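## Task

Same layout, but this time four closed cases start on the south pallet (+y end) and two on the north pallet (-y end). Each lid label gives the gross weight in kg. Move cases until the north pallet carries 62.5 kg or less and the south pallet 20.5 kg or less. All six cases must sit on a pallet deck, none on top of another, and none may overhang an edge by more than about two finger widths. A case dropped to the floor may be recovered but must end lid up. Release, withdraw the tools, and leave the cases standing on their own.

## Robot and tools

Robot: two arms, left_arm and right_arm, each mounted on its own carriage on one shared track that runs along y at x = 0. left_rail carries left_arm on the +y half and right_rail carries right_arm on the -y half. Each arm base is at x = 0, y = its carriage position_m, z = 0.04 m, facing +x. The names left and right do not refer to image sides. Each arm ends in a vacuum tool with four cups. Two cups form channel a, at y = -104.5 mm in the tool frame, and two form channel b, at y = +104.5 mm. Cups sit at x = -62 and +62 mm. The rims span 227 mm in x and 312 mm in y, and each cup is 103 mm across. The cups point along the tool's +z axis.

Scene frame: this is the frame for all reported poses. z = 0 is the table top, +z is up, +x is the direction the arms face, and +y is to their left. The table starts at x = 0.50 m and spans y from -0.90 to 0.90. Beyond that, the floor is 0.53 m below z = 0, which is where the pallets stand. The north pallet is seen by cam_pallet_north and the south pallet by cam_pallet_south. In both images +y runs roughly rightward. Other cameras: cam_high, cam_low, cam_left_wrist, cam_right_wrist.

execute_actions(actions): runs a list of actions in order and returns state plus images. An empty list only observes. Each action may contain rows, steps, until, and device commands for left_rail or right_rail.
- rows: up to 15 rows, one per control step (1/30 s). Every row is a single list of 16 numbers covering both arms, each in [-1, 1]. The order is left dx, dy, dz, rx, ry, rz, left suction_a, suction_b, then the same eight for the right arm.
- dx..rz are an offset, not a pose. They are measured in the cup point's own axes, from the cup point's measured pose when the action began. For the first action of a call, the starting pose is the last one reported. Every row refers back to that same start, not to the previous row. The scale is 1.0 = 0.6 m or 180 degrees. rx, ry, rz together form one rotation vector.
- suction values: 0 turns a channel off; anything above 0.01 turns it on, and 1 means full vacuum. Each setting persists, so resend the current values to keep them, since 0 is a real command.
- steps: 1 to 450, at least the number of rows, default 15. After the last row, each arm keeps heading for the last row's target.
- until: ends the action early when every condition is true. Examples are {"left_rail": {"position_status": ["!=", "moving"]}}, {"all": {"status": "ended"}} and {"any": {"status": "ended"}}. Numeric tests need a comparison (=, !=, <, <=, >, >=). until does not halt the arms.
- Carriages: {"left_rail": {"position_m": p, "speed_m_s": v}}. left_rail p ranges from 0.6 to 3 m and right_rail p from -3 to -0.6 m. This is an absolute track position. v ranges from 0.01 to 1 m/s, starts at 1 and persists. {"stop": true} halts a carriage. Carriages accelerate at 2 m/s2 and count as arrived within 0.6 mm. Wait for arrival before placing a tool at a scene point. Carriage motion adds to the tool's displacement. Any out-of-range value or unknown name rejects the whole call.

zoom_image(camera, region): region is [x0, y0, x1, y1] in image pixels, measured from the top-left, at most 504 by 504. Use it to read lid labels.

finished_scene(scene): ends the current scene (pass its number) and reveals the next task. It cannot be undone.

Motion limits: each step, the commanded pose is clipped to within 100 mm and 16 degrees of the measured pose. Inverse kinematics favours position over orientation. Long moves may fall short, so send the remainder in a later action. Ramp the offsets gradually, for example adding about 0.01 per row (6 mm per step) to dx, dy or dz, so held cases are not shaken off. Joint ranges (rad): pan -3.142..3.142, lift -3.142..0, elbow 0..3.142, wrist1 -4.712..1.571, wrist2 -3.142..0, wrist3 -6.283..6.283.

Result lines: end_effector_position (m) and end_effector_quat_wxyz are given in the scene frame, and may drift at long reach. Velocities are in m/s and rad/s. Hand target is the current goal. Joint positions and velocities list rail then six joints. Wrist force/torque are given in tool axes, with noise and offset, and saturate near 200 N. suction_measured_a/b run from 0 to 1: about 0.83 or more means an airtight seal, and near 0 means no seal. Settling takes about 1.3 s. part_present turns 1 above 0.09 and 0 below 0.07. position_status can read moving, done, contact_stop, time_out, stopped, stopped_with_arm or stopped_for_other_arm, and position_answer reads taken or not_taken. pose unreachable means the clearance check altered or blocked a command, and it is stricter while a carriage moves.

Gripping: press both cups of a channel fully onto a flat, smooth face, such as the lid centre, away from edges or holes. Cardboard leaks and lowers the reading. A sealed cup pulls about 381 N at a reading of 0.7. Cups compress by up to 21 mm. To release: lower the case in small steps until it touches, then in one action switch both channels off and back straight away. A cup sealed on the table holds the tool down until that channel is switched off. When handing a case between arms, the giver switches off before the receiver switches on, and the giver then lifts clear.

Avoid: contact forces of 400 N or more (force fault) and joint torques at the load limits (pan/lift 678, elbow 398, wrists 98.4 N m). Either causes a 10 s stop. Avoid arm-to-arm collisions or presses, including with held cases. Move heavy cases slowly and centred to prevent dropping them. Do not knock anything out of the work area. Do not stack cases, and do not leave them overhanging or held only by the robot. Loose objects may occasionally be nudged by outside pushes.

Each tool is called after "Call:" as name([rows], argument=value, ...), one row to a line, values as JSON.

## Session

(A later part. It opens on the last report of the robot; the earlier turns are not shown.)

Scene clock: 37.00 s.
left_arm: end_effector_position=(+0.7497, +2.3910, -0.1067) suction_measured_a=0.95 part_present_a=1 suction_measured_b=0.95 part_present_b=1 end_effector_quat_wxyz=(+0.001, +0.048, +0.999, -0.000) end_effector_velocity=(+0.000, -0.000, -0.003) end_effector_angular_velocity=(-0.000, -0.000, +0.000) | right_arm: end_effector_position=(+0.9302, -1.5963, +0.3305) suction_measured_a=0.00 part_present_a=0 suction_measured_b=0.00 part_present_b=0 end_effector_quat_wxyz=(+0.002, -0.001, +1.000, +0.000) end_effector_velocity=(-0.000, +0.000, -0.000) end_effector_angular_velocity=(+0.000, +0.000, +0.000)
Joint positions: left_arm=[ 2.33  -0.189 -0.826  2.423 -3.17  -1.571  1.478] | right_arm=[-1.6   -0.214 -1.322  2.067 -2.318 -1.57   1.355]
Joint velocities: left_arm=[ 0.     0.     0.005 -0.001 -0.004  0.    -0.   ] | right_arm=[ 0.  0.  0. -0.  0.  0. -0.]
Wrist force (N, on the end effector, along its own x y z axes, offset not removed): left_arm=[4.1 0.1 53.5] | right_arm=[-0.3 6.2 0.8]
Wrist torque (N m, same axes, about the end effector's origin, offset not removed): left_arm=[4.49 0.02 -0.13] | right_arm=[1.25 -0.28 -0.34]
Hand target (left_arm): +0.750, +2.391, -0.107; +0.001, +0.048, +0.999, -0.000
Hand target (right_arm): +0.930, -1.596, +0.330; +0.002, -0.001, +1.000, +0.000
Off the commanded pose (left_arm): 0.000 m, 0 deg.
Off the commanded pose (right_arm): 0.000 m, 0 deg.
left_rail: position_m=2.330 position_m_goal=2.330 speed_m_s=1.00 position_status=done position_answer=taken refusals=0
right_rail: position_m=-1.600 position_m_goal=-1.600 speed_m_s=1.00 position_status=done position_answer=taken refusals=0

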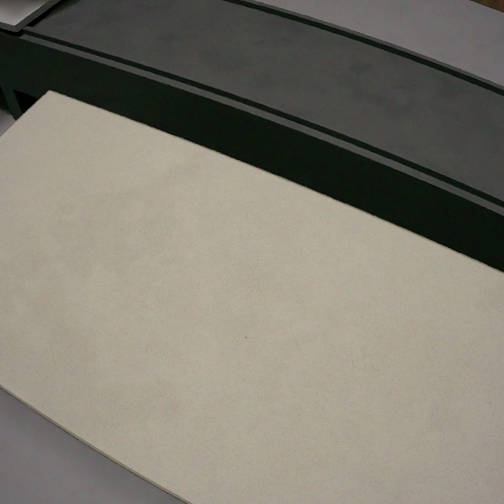

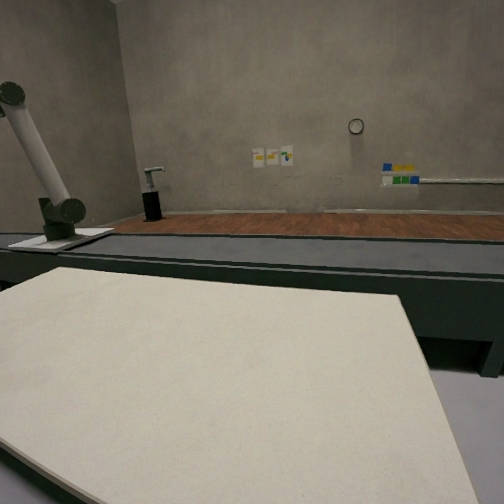

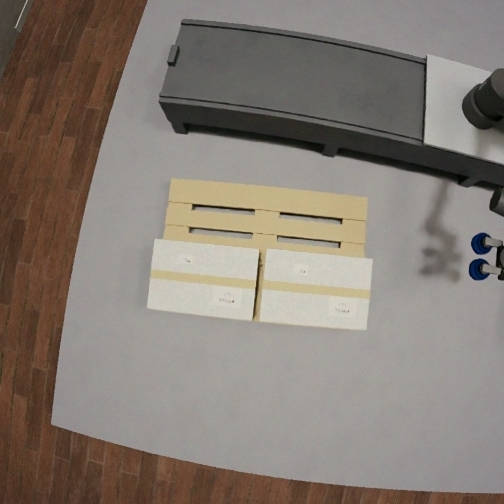

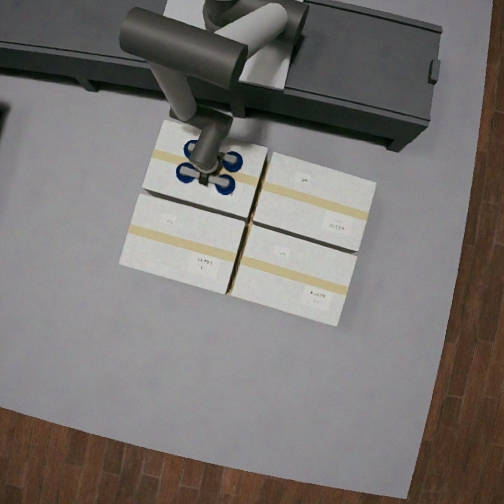

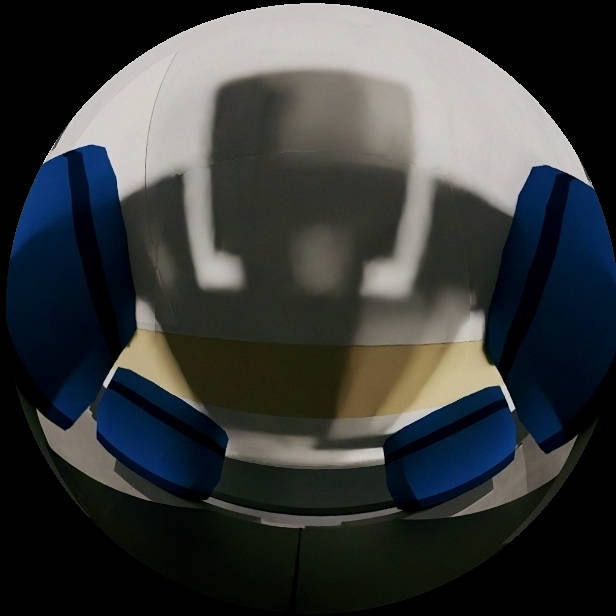

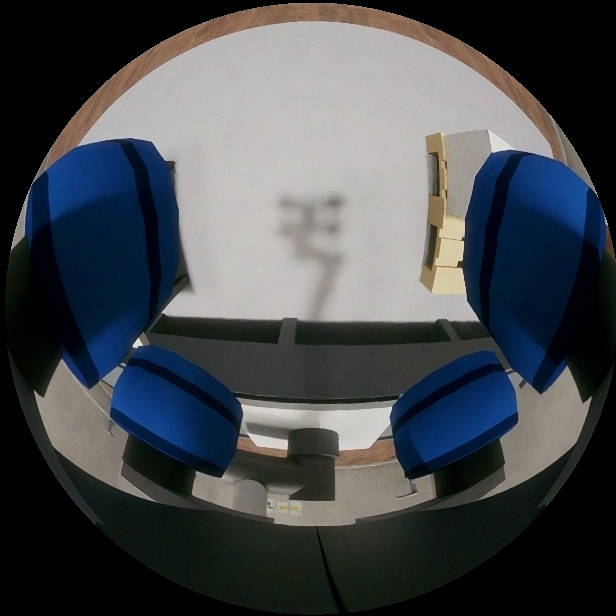

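Call:
execute_actions([
  {"rows":[[0,0,-0.01,0,0,0,1,1,0,0,0,0,0,0,0,0],[0,0,-0.03,0,0,0,1,1,0,0,0,0,0,0,0,0],[0,0,-0.06,0,0,0,1,1,0,0,0,0,0,0,0,0],[0,0,-0.1,0,0,0,1,1,0,0,0,0,0,0,0,0],[0,0,-0.15,0,0,0,1,1,0,0,0,0,0,0,0,0],[0,0,-0.74,0,0,-0.03,1,1,0,0,0,0,0,0,0,0]],"steps":40},
  {"rows":[[-0.02,-0.05,0,0,0,0,1,1,0.07,0,-0.08,0,0,0,0,0],[-0.03,-0.1,0,0,0,0,1,1,0.07,0,-0.08,0,0,0,0,0],[-0.25,-1,0,0,0,0,1,1,0.07,0,-0.08,0,0,0,0,0]],"left_rail":{"position_m":0.6},"steps":80},
  {"rows":[[0,0,0.03,0,0,0,1,1,0,0,0,0,0,0,0,0],[0,0,0.06,0,0,0,1,1,0,0,0,0,0,0,0,0],[0,0,0.09,0,0,0,1,1,0,0,0,0,0,0,0,0]],"steps":20},
])

Scene clock: 55.60 s.
left_arm: end_effector_position=(+0.8997, +0.0606, +0.2797) suction_measured_a=0.95 part_present_a=1 suction_measured_b=0.95 part_present_b=1 end_effector_quat_wxyz=(+0.002, +0.001, +1.000, -0.001) end_effector_velocity=(+0.000, -0.000, -0.005) end_effector_angular_velocity=(-0.000, -0.000, -0.000) | right_arm: end_effector_position=(+0.8881, -1.5964, +0.3783) suction_measured_a=0.00 part_present_a=0 suction_measured_b=0.00 part_present_b=0 end_effector_quat_wxyz=(+0.002, -0.001, +1.000, +0.000) end_effector_velocity=(-0.000, +0.000, +0.000) end_effector_angular_velocity=(-0.000, -0.000, +0.000)
Joint positions: left_arm=[ 0.6   -0.733 -1.166  1.924 -2.334 -1.57   0.839] | right_arm=[-1.6   -0.225 -1.408  2.092 -2.259 -1.57   1.345]
Joint velocities: left_arm=[ 0.     0.     0.004  0.002 -0.007 -0.     0.   ] | right_arm=[ 0.  0. -0.  0. -0.  0.  0.]
Wrist force (N, on the end effector, along its own x y z axes, offset not removed): left_arm=[-0.4 -1.6 56.1] | right_arm=[-1.9 5.1 2.0]
Wrist torque (N m, same axes, about the end effector's origin, offset not removed): left_arm=[4.17 0.72 -0.22] | right_arm=[1.16 0.03 -0.24]
Hand target (left_arm): +0.900, +0.061, +0.279; +0.002, +0.001, +1.000, -0.001
Hand target (right_arm): +0.888, -1.596, +0.378; +0.002, -0.001, +1.000, +0.000
Off the commanded pose (left_arm): 0.001 m, 0 deg.
Off the commanded pose (right_arm): 0.000 m, 0 deg.
left_rail: position_m=0.600 position_m_goal=0.600 speed_m_s=1.00 position_status=done position_answer=taken refusals=0
right_rail: position_m=-1.600 position_m_goal=-1.600 speed_m_s=1.00 position_status=done position_answer=taken refusals=0

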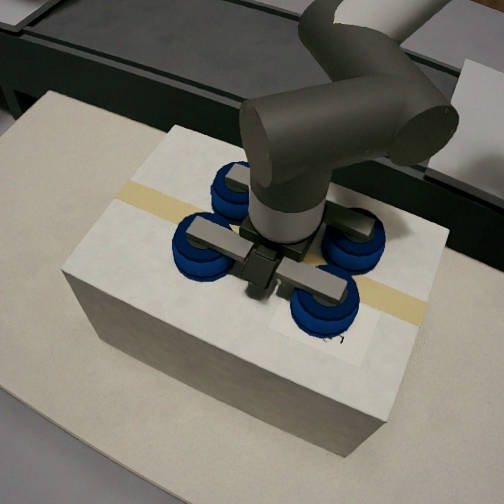

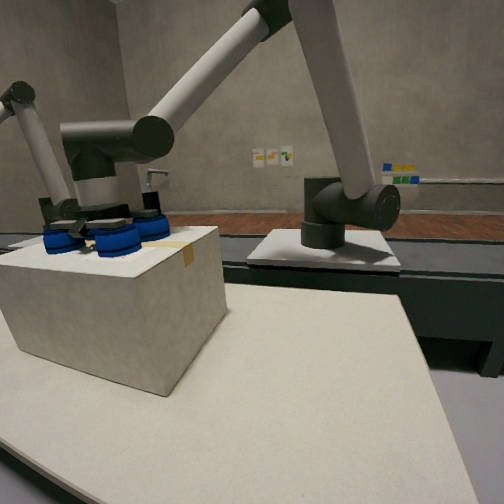

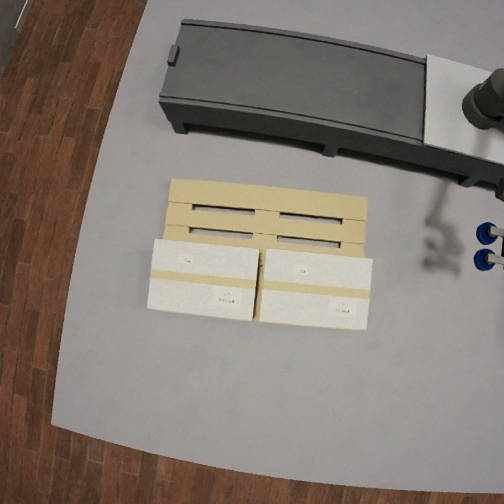

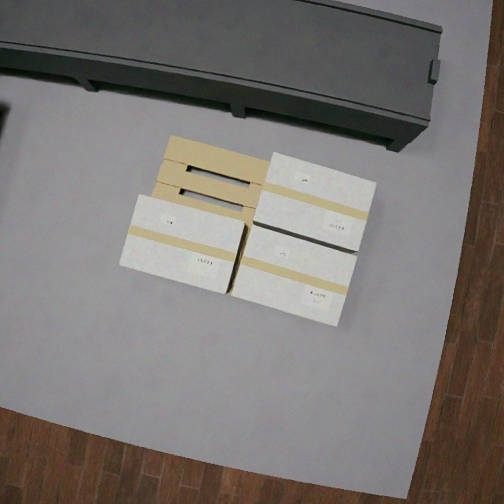

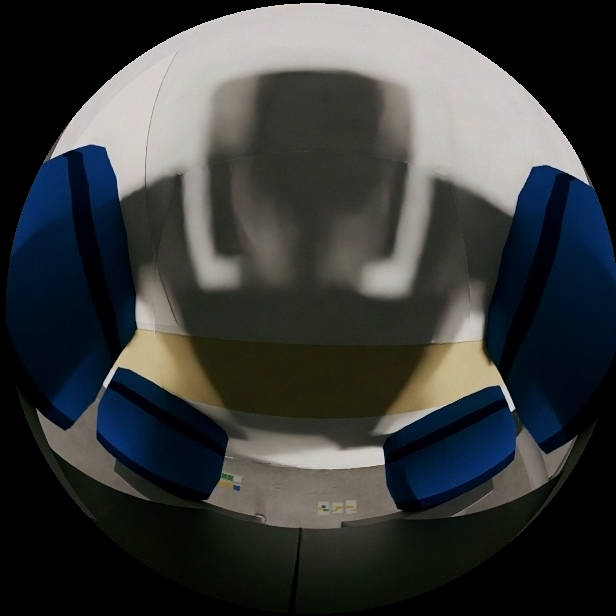

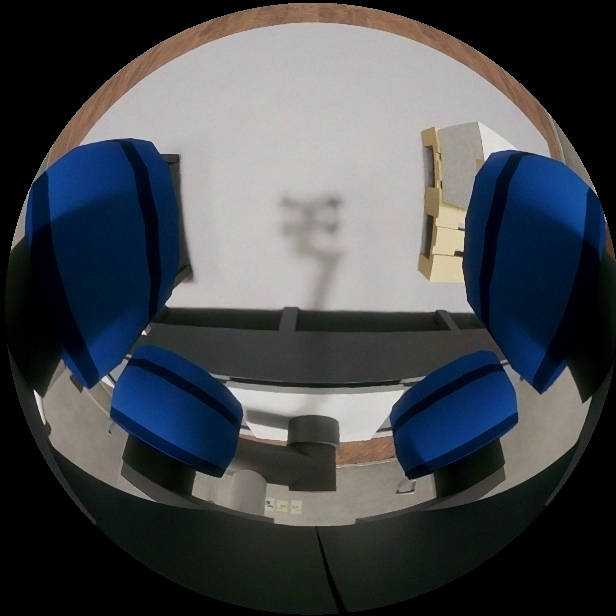

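Call:
execute_actions([
  {"rows":[[0,0,0.008,0,0,0,1,1,0,0,0,0,0,0,0,0]],"steps":12},
  {"rows":[[0,0,-0.15,0,0,0,0,0,0,0,0,0,0,0,0,0]],"steps":20},
  {"rows":[[-0.5,0.77,0,0,0,0.028,0,0,-0.02,0.04,0,0,0,0,0,0]],"left_rail":{"position_m":3},"steps":40},
  {"right_rail":{"position_m":-0.6},"steps":50},
  {"rows":[[0,0,0.66,0,0,0,0,0,0,1,0.1,0,0,0,0,0]],"steps":50},
])

Scene clock: 73.93 s.
left_arm: end_effector_position=(+1.2017, +2.9230, -0.0305) suction_measured_a=0.01 part_present_a=0 suction_measured_b=0.01 part_present_b=0 end_effector_quat_wxyz=(+0.003, +0.045, +0.999, -0.001) end_effector_velocity=(+0.000, +0.000, -0.000) end_effector_angular_velocity=(+0.000, +0.000, +0.000) | right_arm: end_effector_position=(+0.8989, +0.0257, +0.3188) suction_measured_a=0.00 part_present_a=0 suction_measured_b=0.00 part_present_b=0 end_effector_quat_wxyz=(+0.002, -0.001, +1.000, +0.000) end_effector_velocity=(+0.005, +0.015, -0.002) end_effector_angular_velocity=(-0.002, +0.001, -0.002)
Joint positions: left_arm=[ 3.    -0.231 -0.755  1.747 -2.569 -1.572  1.429] | right_arm=[-0.6    0.424 -1.153  1.833 -2.254 -1.572  1.993]
Joint velocities: left_arm=[ 0.  0.  0. -0. -0.  0.  0.] | right_arm=[ 0.     0.011  0.014 -0.019  0.007 -0.001  0.013]
Wrist force (N, on the end effector, along its own x y z axes, offset not removed): left_arm=[-1.9 -3.8 3.3] | right_arm=[-1.9 5.3 -2.8]
Wrist torque (N m, same axes, about the end effector's origin, offset not removed): left_arm=[-0.39 0.28 -0.26] | right_arm=[1.05 -0.02 -0.43]
Hand target (left_arm): +1.202, +2.923, -0.031; +0.003, +0.045, +0.999, -0.001
Hand target (right_arm): +0.899, +0.028, +0.319; +0.002, -0.001, +1.000, +0.000
Off the commanded pose (left_arm): 0.001 m, 0 deg.
Off the commanded pose (right_arm): 0.002 m, 0 deg.
left_rail: position_m=3.000 position_m_goal=3.000 speed_m_s=1.00 position_status=done position_answer=taken refusals=0
right_rail: position_m=-0.600 position_m_goal=-0.600 speed_m_s=1.00 position_status=done position_answer=taken refusals=0

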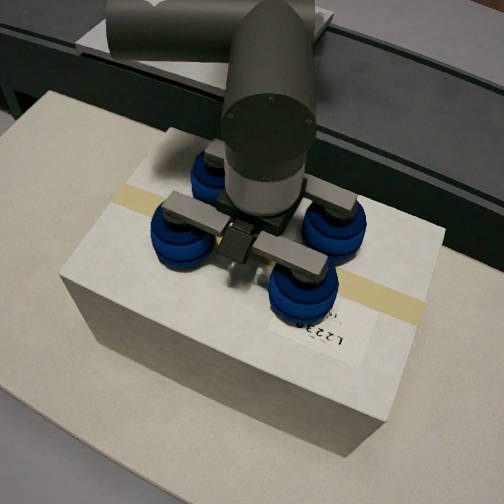

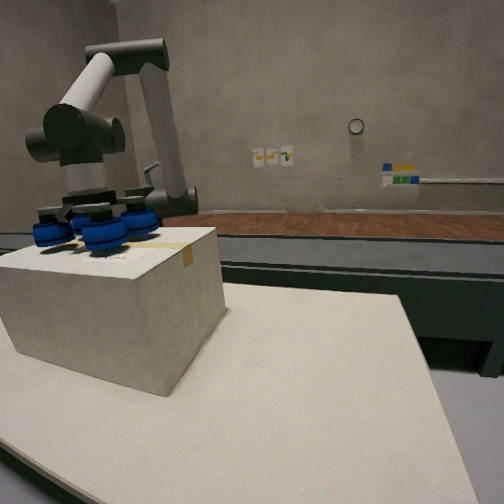

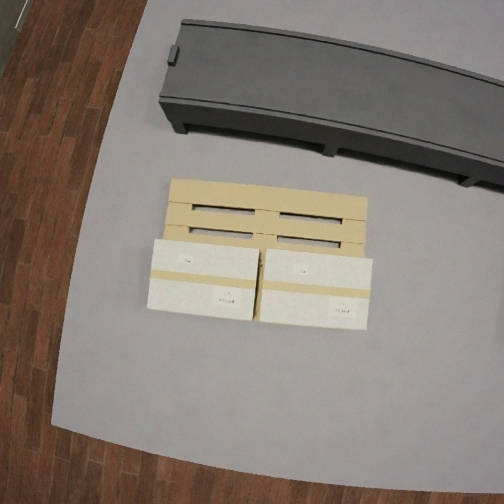

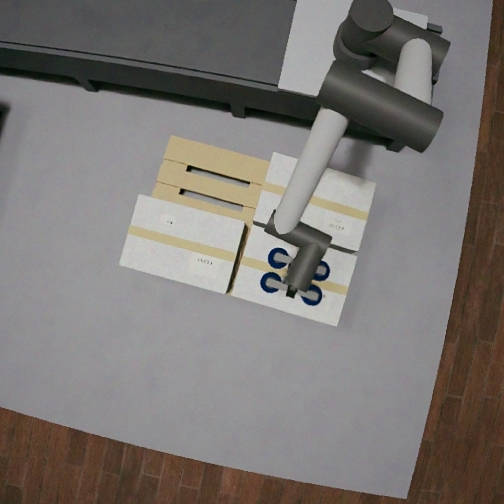

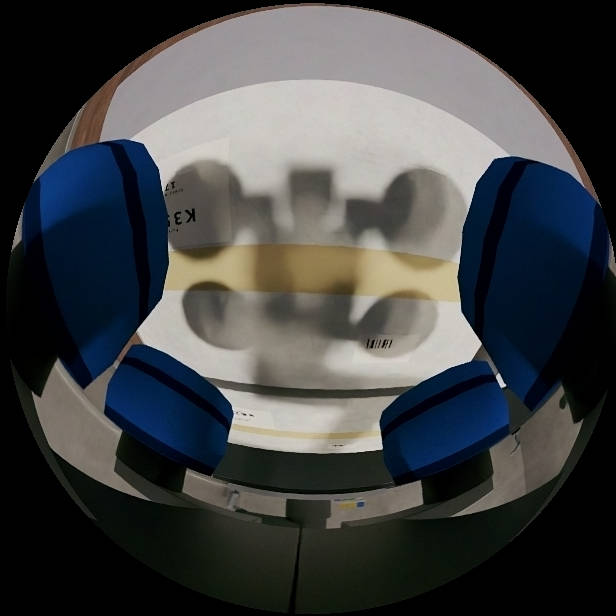

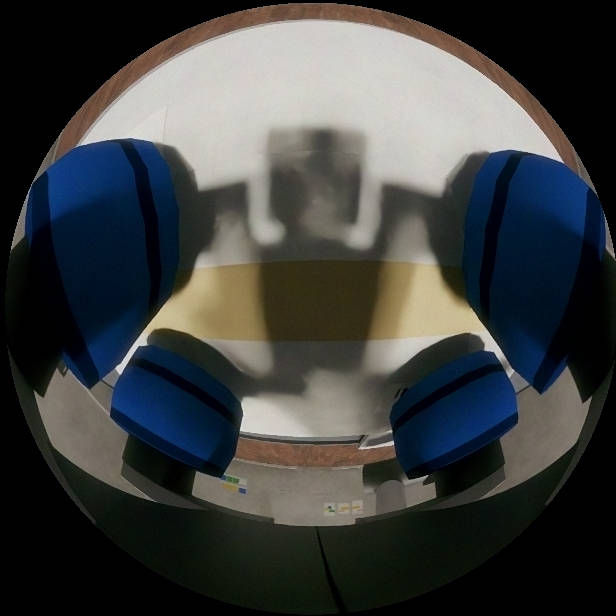

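Call:
execute_actions([
  {"rows":[[0.03,0,0.1,0,0,0,0,0,0,0,0.02,0,0,0,0,0]],"steps":15},
  {"rows":[[0,0,0.02,0,0,0,1,1,0,0,0.015,0,0,0,1,1],[0,0,0.04,0,0,0,1,1,0,0,0.03,0,0,0,1,1],[0,0,0.058,0,0,0,1,1,0,0,0.045,0,0,0,1,1]],"steps":30},
])

Scene clock: 83.60 s.
left_arm: end_effector_position=(+1.1844, +2.9246, -0.1235) suction_measured_a=0.01 part_present_a=0 suction_measured_b=0.01 part_present_b=0 end_effector_quat_wxyz=(+0.003, +0.045, +0.999, -0.001) end_effector_velocity=(+0.000, +0.000, -0.000) end_effector_angular_velocity=(+0.000, +0.000, +0.000) | right_arm: end_effector_position=(+0.8991, +0.0258, +0.2802) suction_measured_a=0.91 part_present_a=1 suction_measured_b=0.91 part_present_b=1 end_effector_quat_wxyz=(+0.002, -0.001, +1.000, +0.000) end_effector_velocity=(+0.000, +0.000, -0.000) end_effector_angular_velocity=(+0.000, -0.000, +0.000)
Joint positions: left_arm=[ 3.    -0.234 -0.67   1.766 -2.672 -1.572  1.427] | right_arm=[-0.6    0.424 -1.123  1.852 -2.303 -1.572  1.993]
Joint velocities: left_arm=[ 0.  0.  0. -0. -0. -0. -0.] | right_arm=[ 0.  0.  0.  0. -0.  0. -0.]
Wrist force (N, on the end effector, along its own x y z axes, offset not removed): left_arm=[-0.8 2.5 1.1] | right_arm=[-0.2 4.7 50.3]
Wrist torque (N m, same axes, about the end effector's origin, offset not removed): left_arm=[0.46 0.16 -0.22] | right_arm=[10.99 0.36 -0.34]
Hand target (left_arm): +1.184, +2.925, -0.123; +0.003, +0.045, +0.999, -0.001
Hand target (right_arm): +0.899, +0.026, +0.280; +0.002, -0.001, +1.000, +0.000
Off the commanded pose (left_arm): 0.000 m, 0 deg.
Off the commanded pose (right_arm): 0.000 m, 0 deg.
left_rail: position_m=3.000 position_m_goal=3.000 speed_m_s=1.00 position_status=done position_answer=taken refusals=0
right_rail: position_m=-0.600 position_m_goal=-0.600 speed_m_s=1.00 position_status=done position_answer=taken refusals=0

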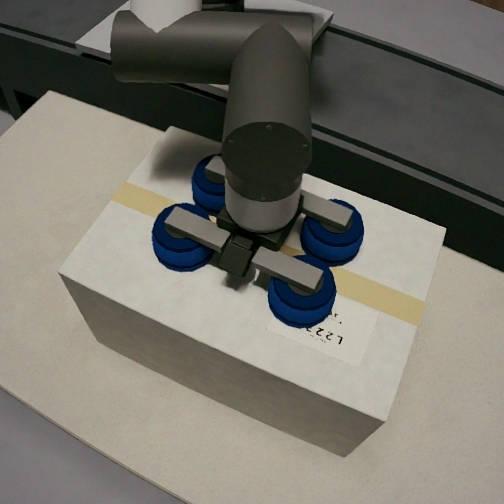

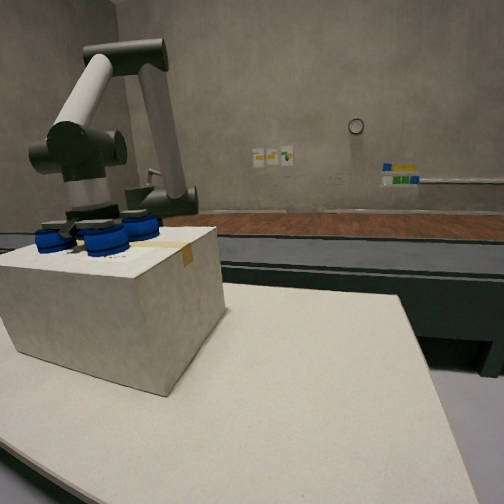

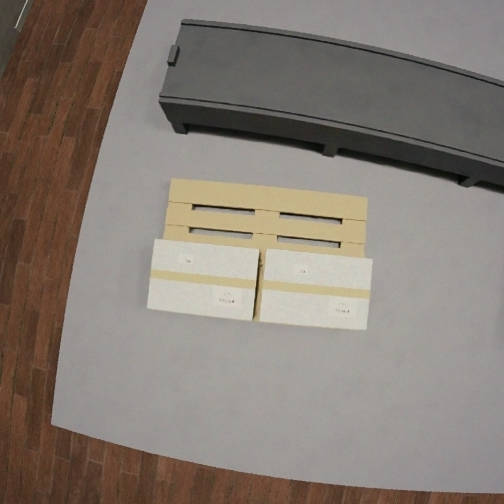

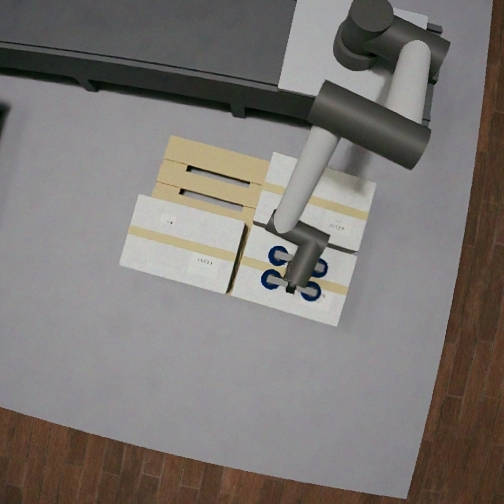

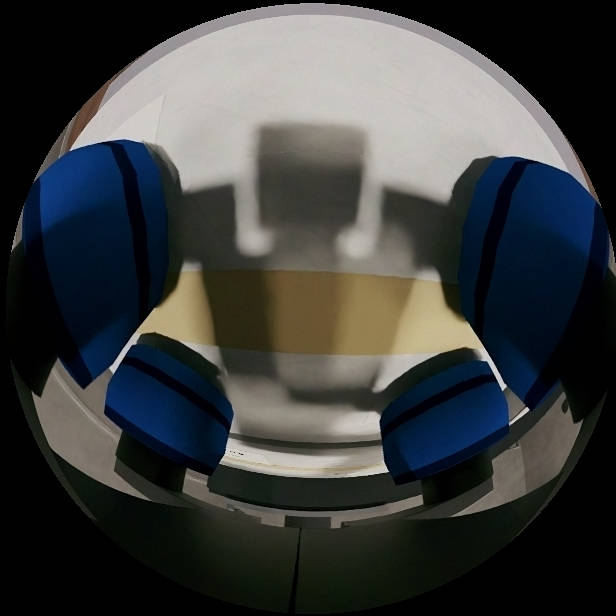

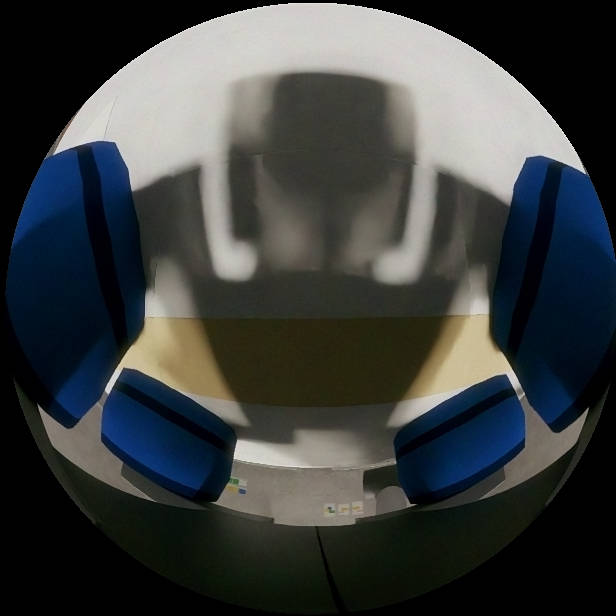

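Call:
execute_actions([
  {"rows":[[0,0,0.01,0,0,0,1,1,0,0,-0.01,0,0,0,1,1],[0,0,0.02,0,0,0,1,1,0,0,-0.03,0,0,0,1,1],[0,0,0.033,0,0,0,1,1,0,-0.03,-0.06,0,0,0,1,1],[0,0,0.033,0,0,0,1,1,0,-0.1,-0.09,0,0,0,1,1]],"right_rail":{"position_m":-3},"steps":30},
  {"rows":[[0,0,-0.01,0,0,0,1,1,0.01,-0.03,0,0,0,0,1,1],[0,0,-0.03,0,0,0,1,1,0.02,-0.07,0,0,0,0,1,1],[0,0,-0.06,0,0,0,1,1,0.03,-0.12,0,0,0,0,1,1],[0,0,-0.1,0,0,0,1,1,0.11,-0.99,0,0,0,0,1,1],[0,0,-0.15,0,0,0,1,1,0.11,-0.99,0,0,0,0,1,1],[0,0,-0.75,0,0,-0.028,1,1,0.11,-0.99,0,0,0,-0.035,1,1]],"steps":45},
  {"rows":[[0.02,-0.05,0,0,0,0,1,1,0,0,0,0,0,0,1,1],[0.04,-0.1,0,0,0,0,1,1,0,0,0,0,0,0,1,1],[0.47,-0.78,0,0,0,0,1,1,0,0,0.22,0,0,0,1,1]],"left_rail":{"position_m":0.6},"steps":100},
  {"rows":[[0,0,0.03,0,0,0,1,1,0,0,0,0,0,0,1,1],[0,0,0.06,0,0,0,1,1,0,0,0,0,0,0,1,1],[0,0,0.1,0,0,0,1,1,0,0,0,0,0,0,1,1]],"steps":20},
])

Scene clock: 103.53 s.
left_arm: end_effector_position=(+0.9007, +0.0565, +0.2461) suction_measured_a=0.95 part_present_a=1 suction_measured_b=0.95 part_present_b=1 end_effector_quat_wxyz=(+0.002, +0.001, +1.000, -0.001) end_effector_velocity=(+0.000, -0.000, -0.006) end_effector_angular_velocity=(+0.000, -0.001, +0.000) | right_arm: end_effector_position=(+0.8348, -3.0172, +0.2013) suction_measured_a=0.91 part_present_a=1 suction_measured_b=0.91 part_present_b=1 end_effector_quat_wxyz=(+0.002, -0.055, +0.999, -0.001) end_effector_velocity=(+0.000, -0.000, +0.000) end_effector_angular_velocity=(-0.000, -0.000, -0.000)
Joint positions: left_arm=[ 0.6   -0.735 -1.134  1.935 -2.378 -1.57   0.837] | right_arm=[-3.    -0.263 -1.272  2.268 -2.57  -1.572  1.198]
Joint velocities: left_arm=[ 0.     0.     0.005  0.002 -0.008  0.    -0.   ] | right_arm=[ 0. -0. -0. -0. -0. -0.  0.]
Wrist force (N, on the end effector, along its own x y z axes, offset not removed): left_arm=[-1.1 -1.8 56.6] | right_arm=[-1.9 5.2 52.2]
Wrist torque (N m, same axes, about the end effector's origin, offset not removed): left_arm=[-5.49 1.44 -0.06] | right_arm=[10.66 0.86 -0.30]
Hand target (left_arm): +0.901, +0.057, +0.245; +0.002, +0.001, +1.000, -0.001
Hand target (right_arm): +0.835, -3.017, +0.201; +0.002, -0.055, +0.999, -0.001
Off the commanded pose (left_arm): 0.001 m, 0 deg.
Off the commanded pose (right_arm): 0.000 m, 0 deg.
left_rail: position_m=0.600 position_m_goal=0.600 speed_m_s=1.00 position_status=done position_answer=taken refusals=0
right_rail: position_m=-3.000 position_m_goal=-3.000 speed_m_s=1.00 position_status=done position_answer=taken refusals=0

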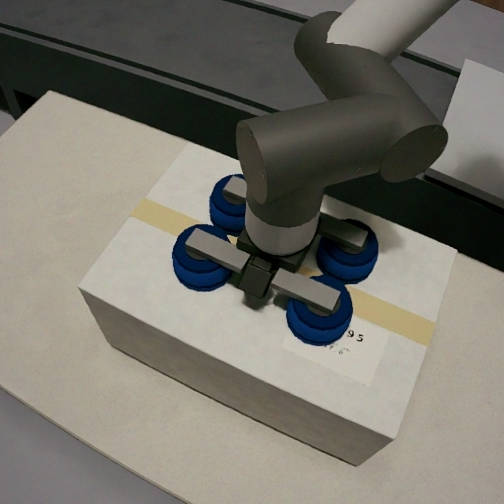

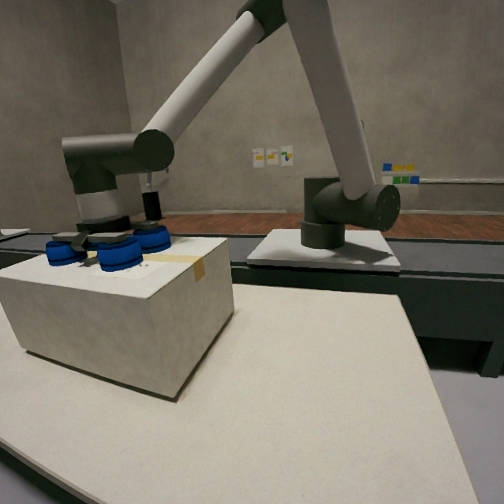

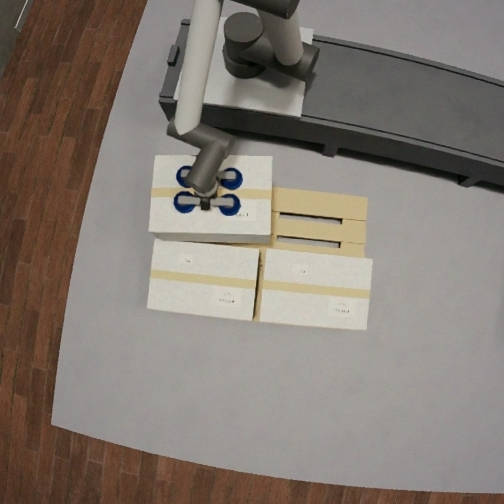

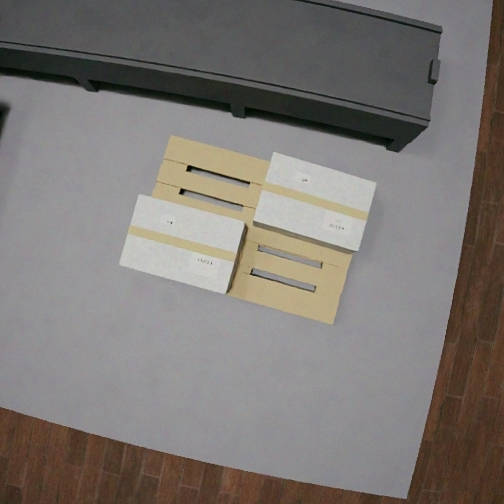

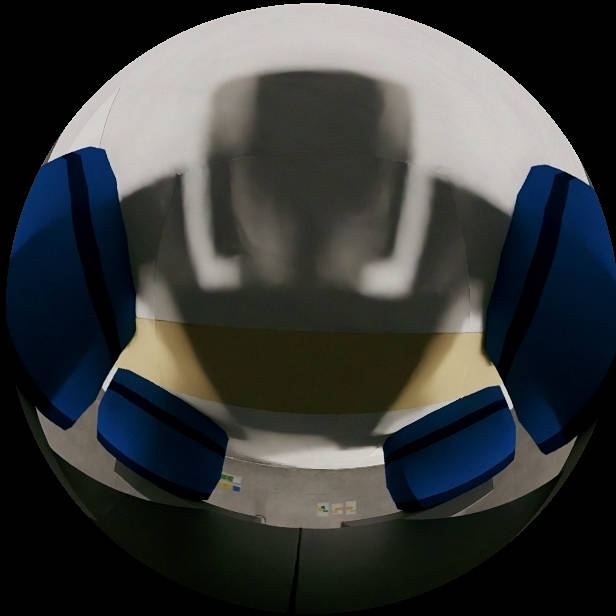

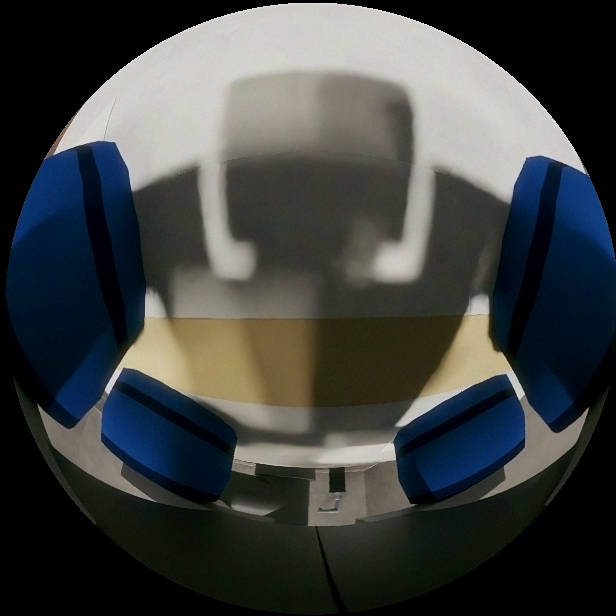

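Over-rotated by ~4°. Correct, lower; release left.

Call:
execute_actions([
  {"rows":[[0,0,0.008,0,0,0,1,1,0,-0.02,0,0,0,0.01,1,1],[0,0,0.018,0,0,0,1,1,0,-0.04,0,0,0,0.022,1,1]],"steps":15},
  {"rows":[[0,0,-0.2,0,0,0,0,0,0,0,0.03,0,0,0,1,1],[0,0,-0.2,0,0,0,0,0,0,0,0.07,0,0,0,1,1],[0,0,-0.2,0,0,0,0,0,0,0,0.46,0,0,0,1,1]],"steps":20},
  {"left_rail":{"position_m":1.8},"steps":20},
])

Call:
zoom_image(camera="cam_pallet_north", region=[130, 140, 400, 350])

Scene clock: 113.30 s.
left_arm: end_effector_position=(+0.9003, +0.4344, +0.3558) suction_measured_a=0.01 part_present_a=0 suction_measured_b=0.01 part_present_b=0 end_effector_quat_wxyz=(+0.002, +0.001, +1.000, -0.001) end_effector_velocity=(+0.000, +1.001, +0.000) end_effector_angular_velocity=(-0.000, -0.000, +0.000) | right_arm: end_effector_position=(+0.8381, -3.0407, -0.0744) suction_measured_a=0.91 part_present_a=1 suction_measured_b=0.91 part_present_b=1 end_effector_quat_wxyz=(+0.002, -0.021, +1.000, -0.001) end_effector_velocity=(+0.000, +0.000, -0.002) end_effector_angular_velocity=(-0.000, -0.000, +0.000)
Joint positions: left_arm=[ 0.978 -0.735 -1.224  1.878 -2.231 -1.57   0.837] | right_arm=[-3.    -0.29  -0.87   2.305 -3.01  -1.571  1.238]
Joint velocities: left_arm=[ 1.001  0.    -0.     0.     0.    -0.     0.   ] | right_arm=[ 0.     0.     0.002 -0.001 -0.002  0.     0.   ]
Wrist force (N, on the end effector, along its own x y z axes, offset not removed): left_arm=[-5.2 -1.0 3.1] | right_arm=[0.4 5.2 56.2]
Wrist torque (N m, same axes, about the end effector's origin, offset not removed): left_arm=[0.00 0.60 -0.03] | right_arm=[10.70 0.51 -0.43]
Hand target (left_arm): +0.900, +0.490, +0.356; +0.002, +0.001, +1.000, -0.001
Hand target (right_arm): +0.838, -3.041, -0.075; +0.002, -0.021, +1.000, -0.001
Off the commanded pose (left_arm): 0.000 m, 0 deg.
Off the commanded pose (right_arm): 0.000 m, 0 deg.
left_rail: position_m=0.978 position_m_goal=1.800 speed_m_s=1.00 position_status=moving position_answer=taken refusals=0
right_rail: position_m=-3.000 position_m_goal=-3.000 speed_m_s=1.00 position_status=done position_answer=taken refusals=0

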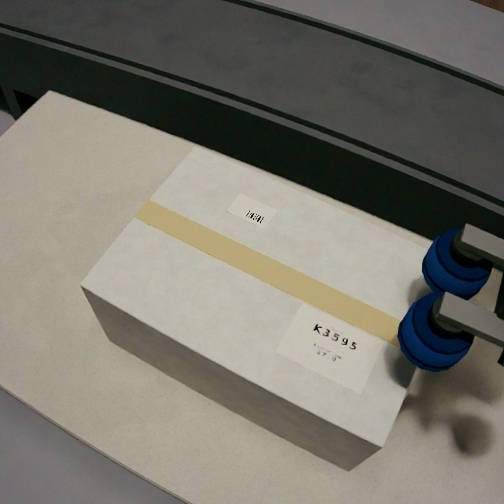

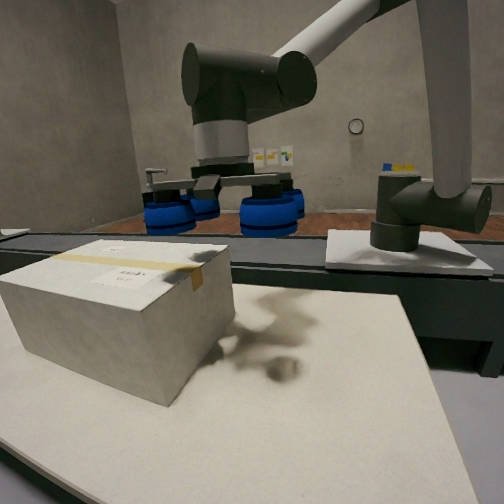

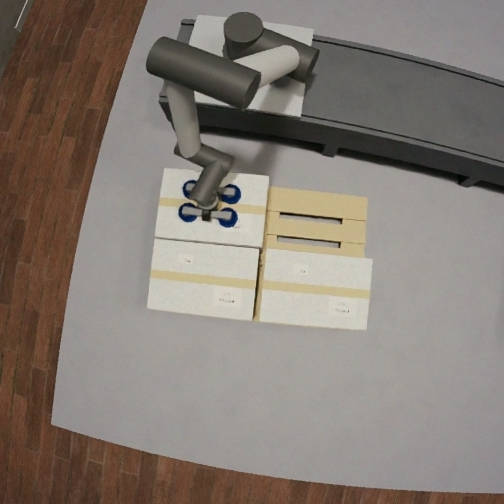

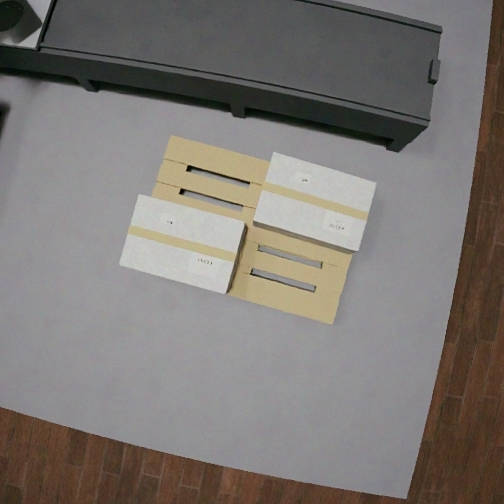

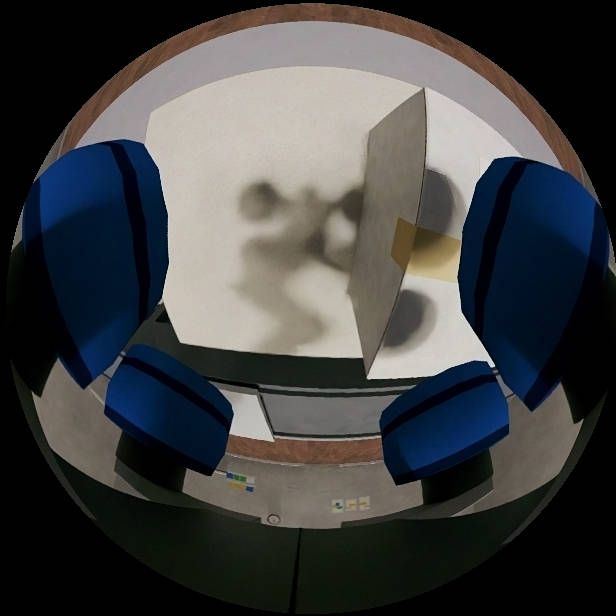

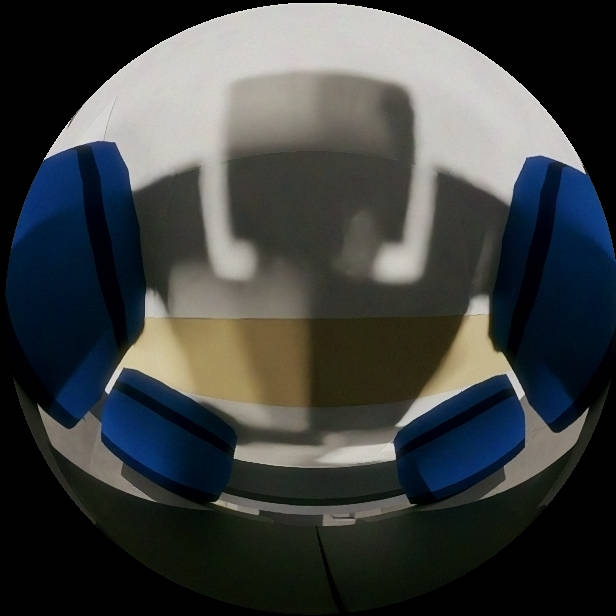

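Region (130, 140, 400, 350) of cam_pallet_north's 504x504 image, scaled by 1.867, with more detail than that image has.

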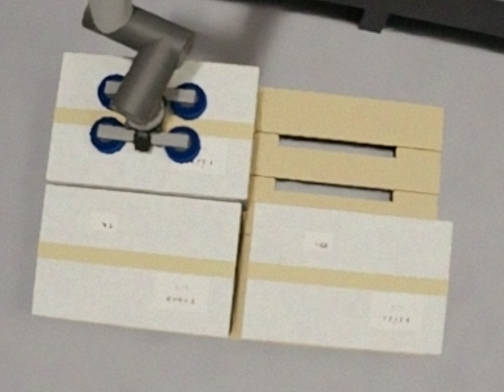

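Call:
execute_actions([
  {"rows":[[0,0,0,0,0,0,0,0,0,-0.01,0,0,0,0,1,1],[0,0,0,0,0,0,0,0,0,-0.02,0,0,0,0,1,1],[0,0,0,0,0,0,0,0,0,-0.03,0.01,0,0,0,1,1],[0,0,0,0,0,0,0,0,0,-0.03,0.03,0,0,0,1,1],[0,0,0,0,0,0,0,0,0,-0.03,0.045,0,0,0,1,1],[0,0,0,0,0,0,0,0,0,-0.03,0.061,0,0,0,1,1]],"steps":35},
])

Scene clock: 138.50 s.
left_arm: end_effector_position=(+0.9003, +1.2570, +0.3557) suction_measured_a=0.01 part_present_a=0 suction_measured_b=0.01 part_present_b=0 end_effector_quat_wxyz=(+0.002, +0.001, +1.000, -0.001) end_effector_velocity=(-0.000, +0.000, +0.000) end_effector_angular_velocity=(-0.000, -0.000, -0.000) | right_arm: end_effector_position=(+0.8390, -3.0587, -0.1107) suction_measured_a=0.91 part_present_a=1 suction_measured_b=0.91 part_present_b=1 end_effector_quat_wxyz=(+0.002, -0.021, +1.000, -0.001) end_effector_velocity=(-0.000, -0.000, -0.001) end_effector_angular_velocity=(-0.000, +0.001, -0.000)
Joint positions: left_arm=[ 1.8   -0.735 -1.224  1.878 -2.231 -1.57   0.837] | right_arm=[-3.    -0.311 -0.814  2.296 -3.058 -1.571  1.217]
Joint velocities: left_arm=[ 0. -0. -0. -0.  0. -0.  0.] | right_arm=[ 0.    -0.     0.001 -0.    -0.    -0.    -0.   ]
Wrist force (N, on the end effector, along its own x y z axes, offset not removed): left_arm=[-1.4 -0.1 4.0] | right_arm=[108.7 17.2 -200.0]
Wrist torque (N m, same axes, about the end effector's origin, offset not removed): left_arm=[0.18 0.16 -0.13] | right_arm=[-17.69 5.44 -4.91]
Hand target (left_arm): +0.900, +1.257, +0.356; +0.002, +0.001, +1.000, -0.001
Hand target (right_arm): +0.839, -3.059, -0.111; +0.002, -0.021, +1.000, -0.001
Off the commanded pose (left_arm): 0.000 m, 0 deg.
Off the commanded pose (right_arm): 0.000 m, 0 deg.
left_rail: position_m=1.800 position_m_goal=1.800 speed_m_s=1.00 position_status=done position_answer=taken refusals=0
right_rail: position_m=-3.000 position_m_goal=-3.000 speed_m_s=1.00 position_status=done position_answer=taken refusals=0

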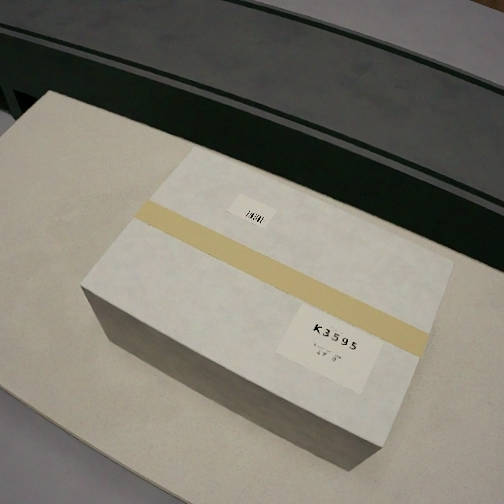

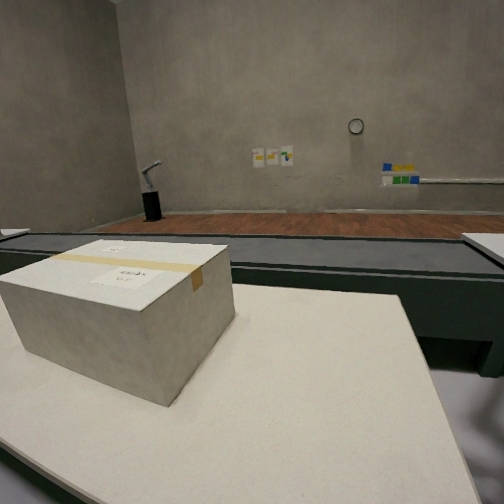

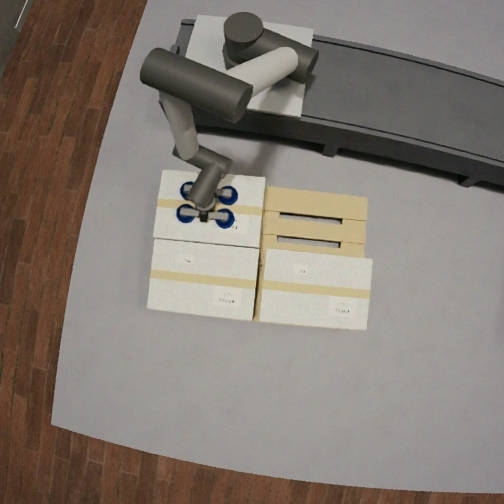

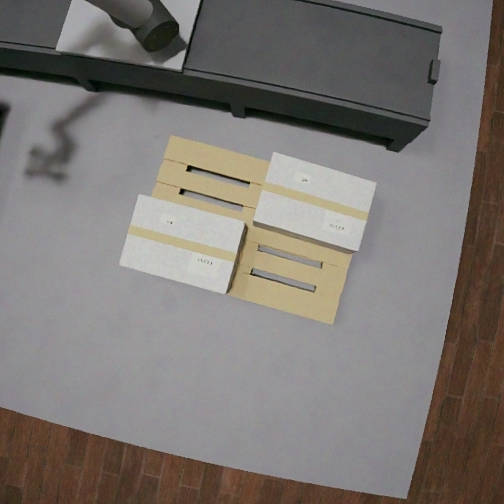

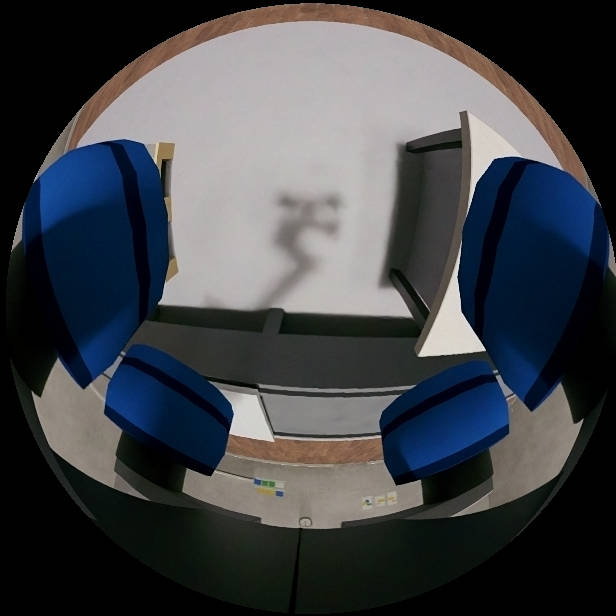

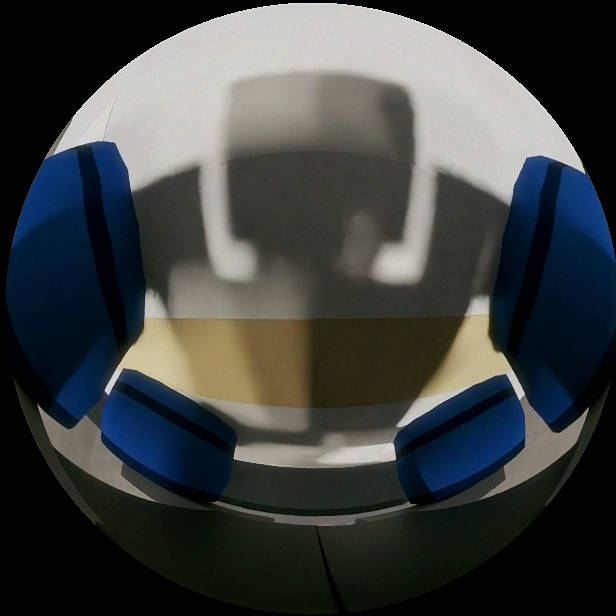

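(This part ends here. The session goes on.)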